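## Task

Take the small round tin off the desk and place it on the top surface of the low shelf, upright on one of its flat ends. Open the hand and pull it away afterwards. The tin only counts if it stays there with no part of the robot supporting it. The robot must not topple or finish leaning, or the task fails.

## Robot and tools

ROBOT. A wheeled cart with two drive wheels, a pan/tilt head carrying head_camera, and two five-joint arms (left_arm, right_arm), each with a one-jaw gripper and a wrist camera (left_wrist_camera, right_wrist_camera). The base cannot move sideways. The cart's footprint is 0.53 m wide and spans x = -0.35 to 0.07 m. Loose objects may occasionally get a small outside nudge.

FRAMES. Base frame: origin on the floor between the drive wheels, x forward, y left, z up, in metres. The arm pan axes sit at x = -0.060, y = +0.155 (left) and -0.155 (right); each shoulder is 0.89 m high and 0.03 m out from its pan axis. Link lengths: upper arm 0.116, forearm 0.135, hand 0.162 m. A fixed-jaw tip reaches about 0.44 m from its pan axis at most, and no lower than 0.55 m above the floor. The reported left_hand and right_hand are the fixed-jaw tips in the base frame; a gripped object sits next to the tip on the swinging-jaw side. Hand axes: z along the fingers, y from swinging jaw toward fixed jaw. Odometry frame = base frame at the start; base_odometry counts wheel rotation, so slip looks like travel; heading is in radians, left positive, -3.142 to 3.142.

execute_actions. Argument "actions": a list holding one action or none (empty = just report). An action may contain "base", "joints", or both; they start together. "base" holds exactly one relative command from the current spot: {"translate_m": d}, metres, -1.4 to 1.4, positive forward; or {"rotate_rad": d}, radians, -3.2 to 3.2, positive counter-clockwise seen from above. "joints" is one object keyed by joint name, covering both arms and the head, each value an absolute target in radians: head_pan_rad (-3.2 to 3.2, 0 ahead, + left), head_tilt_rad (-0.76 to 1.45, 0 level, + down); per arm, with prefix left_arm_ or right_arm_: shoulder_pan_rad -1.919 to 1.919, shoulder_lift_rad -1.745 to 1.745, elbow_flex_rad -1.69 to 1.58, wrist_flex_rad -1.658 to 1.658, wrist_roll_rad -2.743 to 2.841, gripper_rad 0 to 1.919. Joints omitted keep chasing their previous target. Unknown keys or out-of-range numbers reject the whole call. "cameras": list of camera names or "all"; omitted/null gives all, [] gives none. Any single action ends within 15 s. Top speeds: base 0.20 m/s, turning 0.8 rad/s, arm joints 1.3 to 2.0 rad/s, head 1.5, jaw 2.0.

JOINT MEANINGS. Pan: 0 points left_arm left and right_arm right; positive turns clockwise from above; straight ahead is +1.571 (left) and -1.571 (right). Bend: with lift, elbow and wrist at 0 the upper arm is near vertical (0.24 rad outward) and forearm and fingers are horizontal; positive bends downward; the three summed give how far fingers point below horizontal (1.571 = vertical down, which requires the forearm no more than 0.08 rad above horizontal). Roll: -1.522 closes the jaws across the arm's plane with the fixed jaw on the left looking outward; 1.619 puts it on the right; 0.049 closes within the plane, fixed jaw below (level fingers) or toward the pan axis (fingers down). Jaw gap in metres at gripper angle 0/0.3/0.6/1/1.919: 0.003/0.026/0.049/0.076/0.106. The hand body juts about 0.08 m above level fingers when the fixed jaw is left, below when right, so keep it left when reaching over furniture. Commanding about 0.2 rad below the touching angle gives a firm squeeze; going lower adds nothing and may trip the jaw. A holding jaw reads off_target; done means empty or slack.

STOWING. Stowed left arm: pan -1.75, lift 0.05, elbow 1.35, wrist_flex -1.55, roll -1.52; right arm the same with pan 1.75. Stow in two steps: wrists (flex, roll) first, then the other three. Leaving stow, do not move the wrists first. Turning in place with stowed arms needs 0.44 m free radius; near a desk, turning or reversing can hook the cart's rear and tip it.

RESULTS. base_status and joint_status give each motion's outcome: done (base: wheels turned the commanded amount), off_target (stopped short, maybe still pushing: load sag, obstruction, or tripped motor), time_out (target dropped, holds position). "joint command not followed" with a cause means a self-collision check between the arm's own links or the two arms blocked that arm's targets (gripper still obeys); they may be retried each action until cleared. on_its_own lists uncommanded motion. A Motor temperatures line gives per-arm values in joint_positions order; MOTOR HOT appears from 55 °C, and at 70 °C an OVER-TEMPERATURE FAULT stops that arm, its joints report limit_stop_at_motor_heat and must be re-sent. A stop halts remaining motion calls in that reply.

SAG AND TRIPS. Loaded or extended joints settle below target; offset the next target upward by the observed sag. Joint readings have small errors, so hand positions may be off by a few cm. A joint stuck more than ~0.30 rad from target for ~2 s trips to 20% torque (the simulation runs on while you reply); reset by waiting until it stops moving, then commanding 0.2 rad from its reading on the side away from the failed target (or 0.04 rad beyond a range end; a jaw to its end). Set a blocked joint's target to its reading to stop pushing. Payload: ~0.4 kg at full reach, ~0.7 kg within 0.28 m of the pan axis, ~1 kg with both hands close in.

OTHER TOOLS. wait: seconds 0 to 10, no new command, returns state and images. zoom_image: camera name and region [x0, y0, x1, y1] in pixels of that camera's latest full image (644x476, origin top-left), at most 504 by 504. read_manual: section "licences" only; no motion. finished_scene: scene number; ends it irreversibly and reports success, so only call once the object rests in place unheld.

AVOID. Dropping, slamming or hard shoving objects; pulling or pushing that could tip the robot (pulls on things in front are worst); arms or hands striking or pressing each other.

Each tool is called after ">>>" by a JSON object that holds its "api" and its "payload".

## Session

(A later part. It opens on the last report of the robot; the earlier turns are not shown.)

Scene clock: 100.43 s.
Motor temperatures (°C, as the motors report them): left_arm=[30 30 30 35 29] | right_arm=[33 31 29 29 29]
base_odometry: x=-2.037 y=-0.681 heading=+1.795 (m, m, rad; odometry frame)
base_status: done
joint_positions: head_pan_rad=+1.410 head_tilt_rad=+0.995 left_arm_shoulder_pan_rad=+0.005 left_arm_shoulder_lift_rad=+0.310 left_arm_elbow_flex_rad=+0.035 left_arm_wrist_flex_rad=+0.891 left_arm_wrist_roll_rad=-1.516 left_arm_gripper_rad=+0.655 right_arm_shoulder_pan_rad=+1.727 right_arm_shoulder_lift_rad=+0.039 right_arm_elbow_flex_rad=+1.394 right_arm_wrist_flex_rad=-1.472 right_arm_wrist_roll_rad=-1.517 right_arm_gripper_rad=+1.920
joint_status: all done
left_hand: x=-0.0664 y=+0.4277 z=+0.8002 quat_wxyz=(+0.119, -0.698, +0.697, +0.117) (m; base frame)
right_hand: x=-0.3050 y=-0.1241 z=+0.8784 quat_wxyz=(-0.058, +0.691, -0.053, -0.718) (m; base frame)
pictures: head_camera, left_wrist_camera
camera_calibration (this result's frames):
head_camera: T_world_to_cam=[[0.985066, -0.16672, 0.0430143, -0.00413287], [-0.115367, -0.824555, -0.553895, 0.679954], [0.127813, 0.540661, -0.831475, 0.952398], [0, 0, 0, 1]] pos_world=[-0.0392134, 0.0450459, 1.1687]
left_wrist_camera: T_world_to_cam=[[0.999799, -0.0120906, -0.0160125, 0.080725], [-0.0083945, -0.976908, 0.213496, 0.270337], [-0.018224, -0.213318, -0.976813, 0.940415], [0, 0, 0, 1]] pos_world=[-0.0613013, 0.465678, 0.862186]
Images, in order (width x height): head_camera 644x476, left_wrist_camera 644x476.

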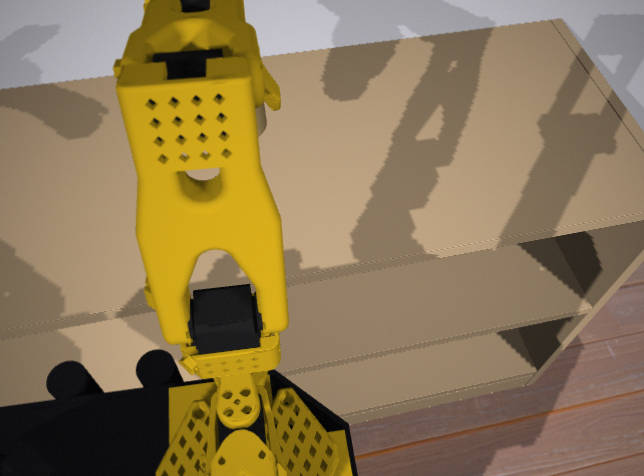

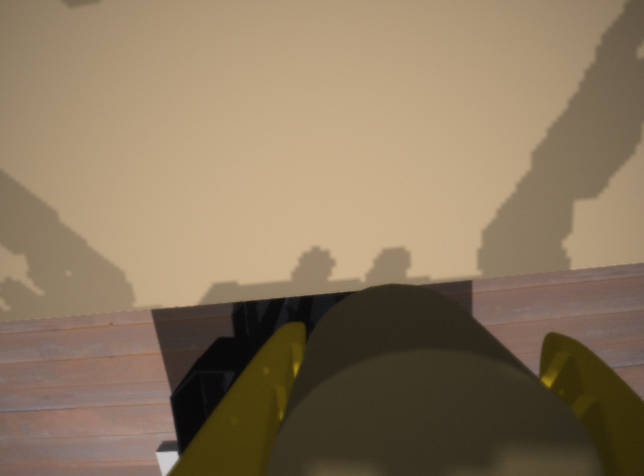

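>>> {"api": "execute_actions", "payload": {"actions": [{"base":{"rotate_rad":0.35}}], "cameras": []}}

>>> {"api": "execute_actions", "payload": {"actions": [{"base":{"translate_m":0.35}}], "cameras": []}}

>>> {"api": "execute_actions", "payload": {"actions": [{"base":{"rotate_rad":-0.3},"joints":{"left_arm_shoulder_lift_rad":1.2,"left_arm_elbow_flex_rad":-0.9,"left_arm_wrist_flex_rad":0.9}}], "cameras": ["head_camera","left_wrist_camera"]}}

Scene clock: 104.40 s.
Motor temperatures (°C, as the motors report them): left_arm=[30 30 30 35 29] | right_arm=[33 31 29 29 29]
base_odometry: x=-2.037 y=-0.682 heading=+2.144 (m, m, rad; odometry frame)
base_status: done
joint_positions: head_pan_rad=+1.410 head_tilt_rad=+0.995 left_arm_shoulder_pan_rad=+0.002 left_arm_shoulder_lift_rad=+0.312 left_arm_elbow_flex_rad=+0.035 left_arm_wrist_flex_rad=+0.891 left_arm_wrist_roll_rad=-1.516 left_arm_gripper_rad=+0.655 right_arm_shoulder_pan_rad=+1.727 right_arm_shoulder_lift_rad=+0.039 right_arm_elbow_flex_rad=+1.394 right_arm_wrist_flex_rad=-1.472 right_arm_wrist_roll_rad=-1.517 right_arm_gripper_rad=+1.920
joint_status: not commanded
left_hand: x=-0.0672 y=+0.4276 z=+0.7999 quat_wxyz=(+0.118, -0.699, +0.696, +0.117) (m; base frame)
right_hand: x=-0.3050 y=-0.1241 z=+0.8784 quat_wxyz=(-0.058, +0.691, -0.053, -0.718) (m; base frame)
pictures: none
No camera images: the call's "cameras" was empty. Leave "cameras" out to get every camera's image.

Scene clock: 107.07 s.
Motor temperatures (°C, as the motors report them): left_arm=[30 30 30 35 29] | right_arm=[33 31 29 29 29]
base_odometry: x=-2.228 y=-0.388 heading=+2.146 (m, m, rad; odometry frame)
base_status: done
joint_positions: head_pan_rad=+1.410 head_tilt_rad=+0.995 left_arm_shoulder_pan_rad=+0.002 left_arm_shoulder_lift_rad=+0.312 left_arm_elbow_flex_rad=+0.035 left_arm_wrist_flex_rad=+0.891 left_arm_wrist_roll_rad=-1.516 left_arm_gripper_rad=+0.655 right_arm_shoulder_pan_rad=+1.727 right_arm_shoulder_lift_rad=+0.039 right_arm_elbow_flex_rad=+1.394 right_arm_wrist_flex_rad=-1.472 right_arm_wrist_roll_rad=-1.517 right_arm_gripper_rad=+1.920
joint_status: not commanded
left_hand: x=-0.0672 y=+0.4276 z=+0.7999 quat_wxyz=(+0.118, -0.699, +0.696, +0.117) (m; base frame)
right_hand: x=-0.3050 y=-0.1241 z=+0.8784 quat_wxyz=(-0.058, +0.691, -0.053, -0.718) (m; base frame)
pictures: none
No camera images: the call's "cameras" was empty. Leave "cameras" out to get every camera's image.

Scene clock: 108.47 s.
Motor temperatures (°C, as the motors report them): left_arm=[30 30 30 35 29] | right_arm=[33 31 29 29 29]
base_odometry: x=-2.228 y=-0.388 heading=+1.847 (m, m, rad; odometry frame)
base_status: done
joint_positions: head_pan_rad=+1.410 head_tilt_rad=+0.995 left_arm_shoulder_pan_rad=+0.002 left_arm_shoulder_lift_rad=+1.220 left_arm_elbow_flex_rad=-0.866 left_arm_wrist_flex_rad=+0.891 left_arm_wrist_roll_rad=-1.516 left_arm_gripper_rad=+0.655 right_arm_shoulder_pan_rad=+1.727 right_arm_shoulder_lift_rad=+0.039 right_arm_elbow_flex_rad=+1.394 right_arm_wrist_flex_rad=-1.472 right_arm_wrist_roll_rad=-1.517 right_arm_gripper_rad=+1.920
joint_status: all done
left_hand: x=-0.0671 y=+0.4802 z=+0.7123 quat_wxyz=(+0.115, -0.699, +0.696, +0.114) (m; base frame)
right_hand: x=-0.3050 y=-0.1241 z=+0.8784 quat_wxyz=(-0.058, +0.691, -0.053, -0.718) (m; base frame)
pictures: head_camera, left_wrist_camera
camera_calibration (this result's frames):
head_camera: T_world_to_cam=[[0.985035, -0.1669, 0.0430145, -0.00413453], [-0.115522, -0.82455, -0.55387, 0.679917], [0.127908, 0.540612, -0.831491, 0.952422], [0, 0, 0, 1]] pos_world=[-0.039205, 0.045045, 1.16869]
left_wrist_camera: T_world_to_cam=[[0.999831, -0.00917027, -0.0159457, 0.0792437], [-0.00539365, -0.974923, 0.222478, 0.333227], [-0.017586, -0.222354, -0.974807, 0.868674], [0, 0, 0, 1]] pos_world=[-0.0621565, 0.518751, 0.773917]
Images, in order (width x height): head_camera 644x476, left_wrist_camera 644x476.

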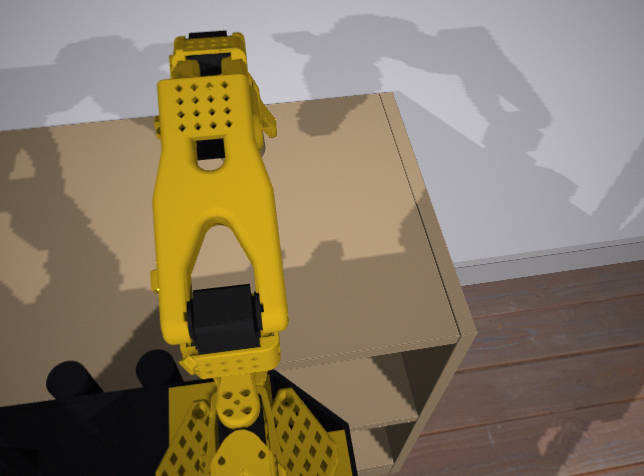

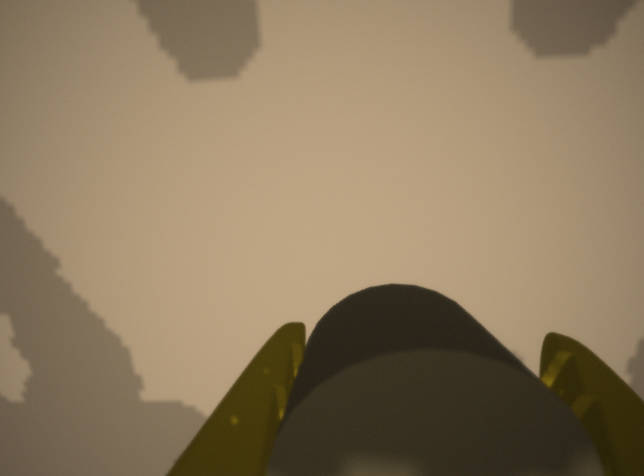

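>>> {"api": "execute_actions", "payload": {"actions": [{"joints":{"left_arm_shoulder_lift_rad":1.45,"left_arm_elbow_flex_rad":-1.02,"left_arm_wrist_flex_rad":0.77}}], "cameras": ["head_camera","left_wrist_camera"]}}

Scene clock: 110.77 s.
Motor temperatures (°C, as the motors report them): left_arm=[30 30 30 35 29] | right_arm=[33 31 29 29 29]
base_odometry: x=-2.228 y=-0.388 heading=+1.847 (m, m, rad; odometry frame)
base_status: not commanded
joint_positions: head_pan_rad=+1.410 head_tilt_rad=+0.995 left_arm_shoulder_pan_rad=+0.002 left_arm_shoulder_lift_rad=+1.472 left_arm_elbow_flex_rad=-0.987 left_arm_wrist_flex_rad=+0.786 left_arm_wrist_roll_rad=-1.516 left_arm_gripper_rad=+0.655 right_arm_shoulder_pan_rad=+1.727 right_arm_shoulder_lift_rad=+0.039 right_arm_elbow_flex_rad=+1.394 right_arm_wrist_flex_rad=-1.472 right_arm_wrist_roll_rad=-1.517 right_arm_gripper_rad=+1.920
joint_status: all done
left_hand: x=-0.0671 y=+0.4692 z=+0.6656 quat_wxyz=(+0.106, -0.701, +0.698, +0.105) (m; base frame)
right_hand: x=-0.3050 y=-0.1241 z=+0.8784 quat_wxyz=(-0.058, +0.691, -0.053, -0.718) (m; base frame)
pictures: head_camera, left_wrist_camera
camera_calibration (this result's frames):
head_camera: T_world_to_cam=[[0.985035, -0.166899, 0.0430145, -0.00413453], [-0.115521, -0.82455, -0.55387, 0.679917], [0.127908, 0.540612, -0.831491, 0.952422], [0, 0, 0, 1]] pos_world=[-0.039205, 0.045045, 1.16869]
left_wrist_camera: T_world_to_cam=[[0.99983, -0.00958356, -0.0157493, 0.0784809], [-0.00538233, -0.96879, 0.247823, 0.313078], [-0.0176328, -0.247697, -0.968677, 0.828482], [0, 0, 0, 1]] pos_world=[-0.062174, 0.509272, 0.72618]
Images, in order (width x height): head_camera 644x476, left_wrist_camera 644x476.

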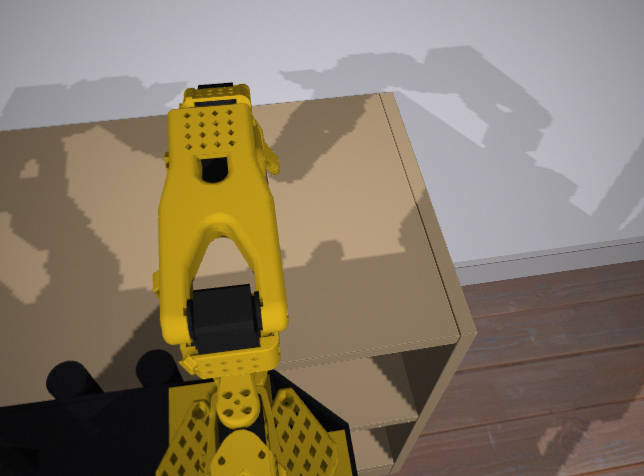

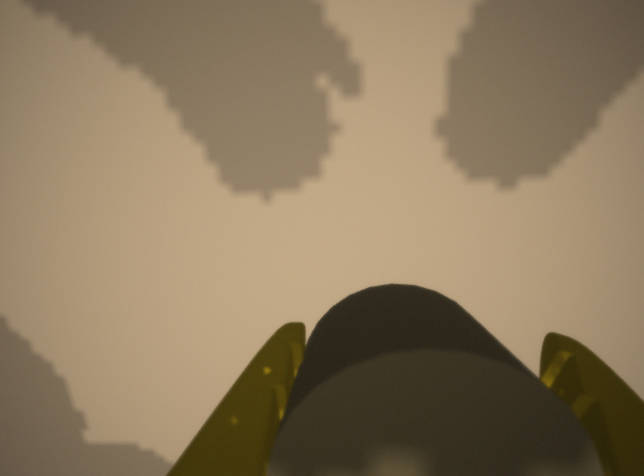

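Shadows not yet meeting; lower.

>>> {"api": "execute_actions", "payload": {"actions": [{"joints":{"left_arm_shoulder_lift_rad":1.65,"left_arm_elbow_flex_rad":-1.1,"left_arm_wrist_flex_rad":0.65}}], "cameras": ["left_wrist_camera"]}}

Scene clock: 112.50 s.
Motor temperatures (°C, as the motors report them): left_arm=[30 30 30 35 29] | right_arm=[33 31 29 29 29]
base_odometry: x=-2.228 y=-0.388 heading=+1.847 (m, m, rad; odometry frame)
base_status: not commanded
joint_positions: head_pan_rad=+1.410 head_tilt_rad=+0.995 left_arm_shoulder_pan_rad=+0.002 left_arm_shoulder_lift_rad=+1.670 left_arm_elbow_flex_rad=-1.068 left_arm_wrist_flex_rad=+0.667 left_arm_wrist_roll_rad=-1.516 left_arm_gripper_rad=+0.655 right_arm_shoulder_pan_rad=+1.727 right_arm_shoulder_lift_rad=+0.039 right_arm_elbow_flex_rad=+1.394 right_arm_wrist_flex_rad=-1.472 right_arm_wrist_roll_rad=-1.517 right_arm_gripper_rad=+1.920
joint_status: all done
left_hand: x=-0.0672 y=+0.4565 z=+0.6297 quat_wxyz=(+0.107, -0.701, +0.697, +0.106) (m; base frame)
right_hand: x=-0.3050 y=-0.1241 z=+0.8784 quat_wxyz=(-0.058, +0.691, -0.053, -0.718) (m; base frame)
pictures: left_wrist_camera
camera_calibration (this result's frames):
left_wrist_camera: T_world_to_cam=[[0.99983, -0.00953521, -0.015773, 0.0778109], [-0.00538372, -0.969546, 0.24485, 0.311921], [-0.0176273, -0.244724, -0.969433, 0.789722], [0, 0, 0, 1]] pos_world=[-0.0621977, 0.496428, 0.690436]
Images, in order (width x height): left_wrist_camera 644x476.

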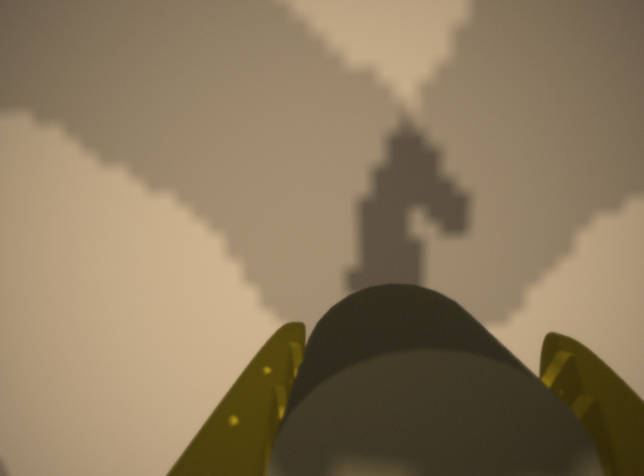

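>>> {"api": "execute_actions", "payload": {"actions": [{"joints":{"left_arm_shoulder_lift_rad":1.72,"left_arm_wrist_flex_rad":0.6}}], "cameras": []}}

>>> {"api": "execute_actions", "payload": {"actions": [{"joints":{"left_arm_gripper_rad":1.6}}], "cameras": ["left_wrist_camera"]}}

>>> {"api": "execute_actions", "payload": {"actions": [{"joints":{"left_arm_shoulder_lift_rad":0.9,"left_arm_elbow_flex_rad":-0.6}}], "cameras": []}}

>>> {"api": "execute_actions", "payload": {"actions": [{"joints":{"left_arm_shoulder_pan_rad":0.9,"left_arm_shoulder_lift_rad":0.3}}], "cameras": ["head_camera"]}}

Scene clock: 114.73 s.
Motor temperatures (°C, as the motors report them): left_arm=[30 30 31 35 29] | right_arm=[33 31 29 29 29]
base_odometry: x=-2.228 y=-0.388 heading=+1.847 (m, m, rad; odometry frame)
base_status: not commanded
joint_positions: head_pan_rad=+1.410 head_tilt_rad=+0.995 left_arm_shoulder_pan_rad=+0.002 left_arm_shoulder_lift_rad=+1.731 left_arm_elbow_flex_rad=-1.073 left_arm_wrist_flex_rad=+0.616 left_arm_wrist_roll_rad=-1.516 left_arm_gripper_rad=+0.654 right_arm_shoulder_pan_rad=+1.727 right_arm_shoulder_lift_rad=+0.039 right_arm_elbow_flex_rad=+1.394 right_arm_wrist_flex_rad=-1.472 right_arm_wrist_roll_rad=-1.517 right_arm_gripper_rad=+1.920
joint_status: all done
left_hand: x=-0.0672 y=+0.4487 z=+0.6165 quat_wxyz=(+0.105, -0.701, +0.698, +0.104) (m; base frame)
right_hand: x=-0.3050 y=-0.1241 z=+0.8784 quat_wxyz=(-0.058, +0.691, -0.053, -0.718) (m; base frame)
pictures: none
No camera images: the call's "cameras" was empty. Leave "cameras" out to get every camera's image.

Scene clock: 115.80 s.
Motor temperatures (°C, as the motors report them): left_arm=[30 30 31 35 29] | right_arm=[33 31 29 29 29]
base_odometry: x=-2.228 y=-0.388 heading=+1.847 (m, m, rad; odometry frame)
base_status: not commanded
joint_positions: head_pan_rad=+1.410 head_tilt_rad=+0.995 left_arm_shoulder_pan_rad=+0.002 left_arm_shoulder_lift_rad=+1.736 left_arm_elbow_flex_rad=-1.075 left_arm_wrist_flex_rad=+0.614 left_arm_wrist_roll_rad=-1.516 left_arm_gripper_rad=+1.590 right_arm_shoulder_pan_rad=+1.727 right_arm_shoulder_lift_rad=+0.039 right_arm_elbow_flex_rad=+1.394 right_arm_wrist_flex_rad=-1.472 right_arm_wrist_roll_rad=-1.517 right_arm_gripper_rad=+1.920
joint_status: all done
left_hand: x=-0.0672 y=+0.4480 z=+0.6156 quat_wxyz=(+0.104, -0.701, +0.698, +0.104) (m; base frame)
right_hand: x=-0.3050 y=-0.1241 z=+0.8784 quat_wxyz=(-0.058, +0.691, -0.053, -0.718) (m; base frame)
pictures: left_wrist_camera
camera_calibration (this result's frames):
left_wrist_camera: T_world_to_cam=[[0.99983, -0.00965596, -0.0157135, 0.0775395], [-0.0053802, -0.96764, 0.252279, 0.301731], [-0.017641, -0.252152, -0.967527, 0.776054], [0, 0, 0, 1]] pos_world=[-0.0622125, 0.488399, 0.675951]
Images, in order (width x height): left_wrist_camera 644x476.

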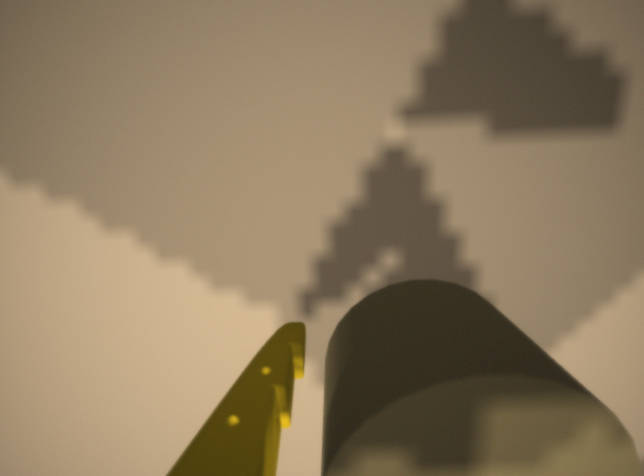

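Scene clock: 117.10 s.
Motor temperatures (°C, as the motors report them): left_arm=[30 30 31 35 29] | right_arm=[33 31 29 29 29]
base_odometry: x=-2.228 y=-0.388 heading=+1.847 (m, m, rad; odometry frame)
base_status: not commanded
joint_positions: head_pan_rad=+1.410 head_tilt_rad=+0.995 left_arm_shoulder_pan_rad=+0.002 left_arm_shoulder_lift_rad=+0.962 left_arm_elbow_flex_rad=-0.596 left_arm_wrist_flex_rad=+0.614 left_arm_wrist_roll_rad=-1.516 left_arm_gripper_rad=+1.591 right_arm_shoulder_pan_rad=+1.727 right_arm_shoulder_lift_rad=+0.039 right_arm_elbow_flex_rad=+1.394 right_arm_wrist_flex_rad=-1.472 right_arm_wrist_roll_rad=-1.517 right_arm_gripper_rad=+1.920
joint_status: all done
left_hand: x=-0.0671 y=+0.5107 z=+0.7583 quat_wxyz=(+0.206, -0.678, +0.675, +0.205) (m; base frame)
right_hand: x=-0.3050 y=-0.1241 z=+0.8784 quat_wxyz=(-0.058, +0.691, -0.053, -0.718) (m; base frame)
pictures: none
No camera images: the call's "cameras" was empty. Leave "cameras" out to get every camera's image.

Scene clock: 118.47 s.
Motor temperatures (°C, as the motors report them): left_arm=[30 30 31 35 29] | right_arm=[33 31 29 29 29]
base_odometry: x=-2.228 y=-0.388 heading=+1.847 (m, m, rad; odometry frame)
base_status: not commanded
joint_positions: head_pan_rad=+1.410 head_tilt_rad=+0.995 left_arm_shoulder_pan_rad=+0.893 left_arm_shoulder_lift_rad=+0.355 left_arm_elbow_flex_rad=-0.593 left_arm_wrist_flex_rad=+0.614 left_arm_wrist_roll_rad=-1.516 left_arm_gripper_rad=+1.591 right_arm_shoulder_pan_rad=+1.727 right_arm_shoulder_lift_rad=+0.039 right_arm_elbow_flex_rad=+1.394 right_arm_wrist_flex_rad=-1.472 right_arm_wrist_roll_rad=-1.517 right_arm_gripper_rad=+1.920
joint_status: all done
left_hand: x=+0.2272 y=+0.3960 z=+0.9674 quat_wxyz=(+0.531, -0.277, +0.779, +0.185) (m; base frame)
right_hand: x=-0.3050 y=-0.1241 z=+0.8784 quat_wxyz=(-0.058, +0.691, -0.053, -0.718) (m; base frame)
pictures: head_camera
camera_calibration (this result's frames):
head_camera: T_world_to_cam=[[0.985035, -0.166899, 0.0430145, -0.00413457], [-0.115522, -0.824553, -0.553866, 0.679912], [0.127908, 0.540608, -0.831494, 0.952425], [0, 0, 0, 1]] pos_world=[-0.039205, 0.0450451, 1.16869]
Images, in order (width x height): head_camera 644x476.

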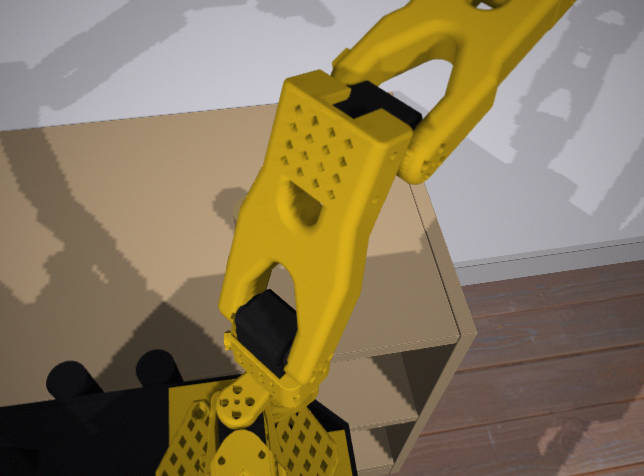

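>>> {"api": "execute_actions", "payload": {"actions": [{"joints":{"left_arm_shoulder_pan_rad":1.6}}], "cameras": ["head_camera"]}}

Scene clock: 120.37 s.
Motor temperatures (°C, as the motors report them): left_arm=[30 30 31 35 29] | right_arm=[33 31 29 29 29]
base_odometry: x=-2.228 y=-0.388 heading=+1.847 (m, m, rad; odometry frame)
base_status: not commanded
joint_positions: head_pan_rad=+1.410 head_tilt_rad=+0.995 left_arm_shoulder_pan_rad=+1.593 left_arm_shoulder_lift_rad=+0.355 left_arm_elbow_flex_rad=-0.593 left_arm_wrist_flex_rad=+0.614 left_arm_wrist_roll_rad=-1.516 left_arm_gripper_rad=+1.591 right_arm_shoulder_pan_rad=+1.727 right_arm_shoulder_lift_rad=+0.039 right_arm_elbow_flex_rad=+1.394 right_arm_wrist_flex_rad=-1.472 right_arm_wrist_roll_rad=-1.517 right_arm_gripper_rad=+1.920
joint_status: all done
left_hand: x=+0.3149 y=+0.1546 z=+0.9674 quat_wxyz=(+0.562, +0.006, +0.827, -0.008) (m; base frame)
right_hand: x=-0.3050 y=-0.1241 z=+0.8784 quat_wxyz=(-0.058, +0.691, -0.053, -0.718) (m; base frame)
pictures: head_camera
camera_calibration (this result's frames):
head_camera: T_world_to_cam=[[0.985035, -0.166899, 0.0430145, -0.00413457], [-0.115522, -0.824553, -0.553866, 0.679912], [0.127908, 0.540608, -0.831494, 0.952425], [0, 0, 0, 1]] pos_world=[-0.039205, 0.0450451, 1.16869]
Images, in order (width x height): head_camera 644x476.

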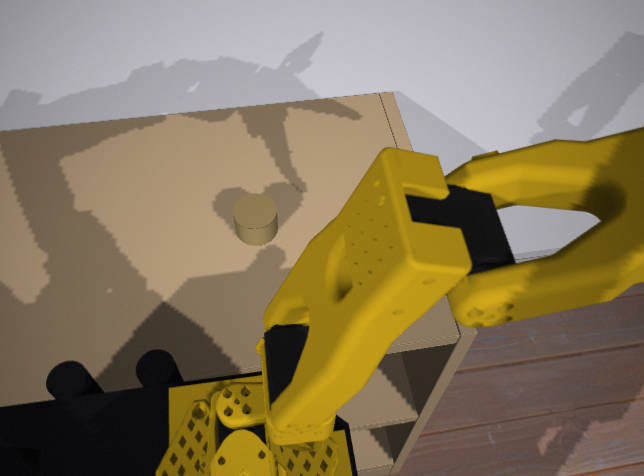

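>>> {"api": "finished_scene", "payload": {"scene": 2}}

The scene is finished: the task was done.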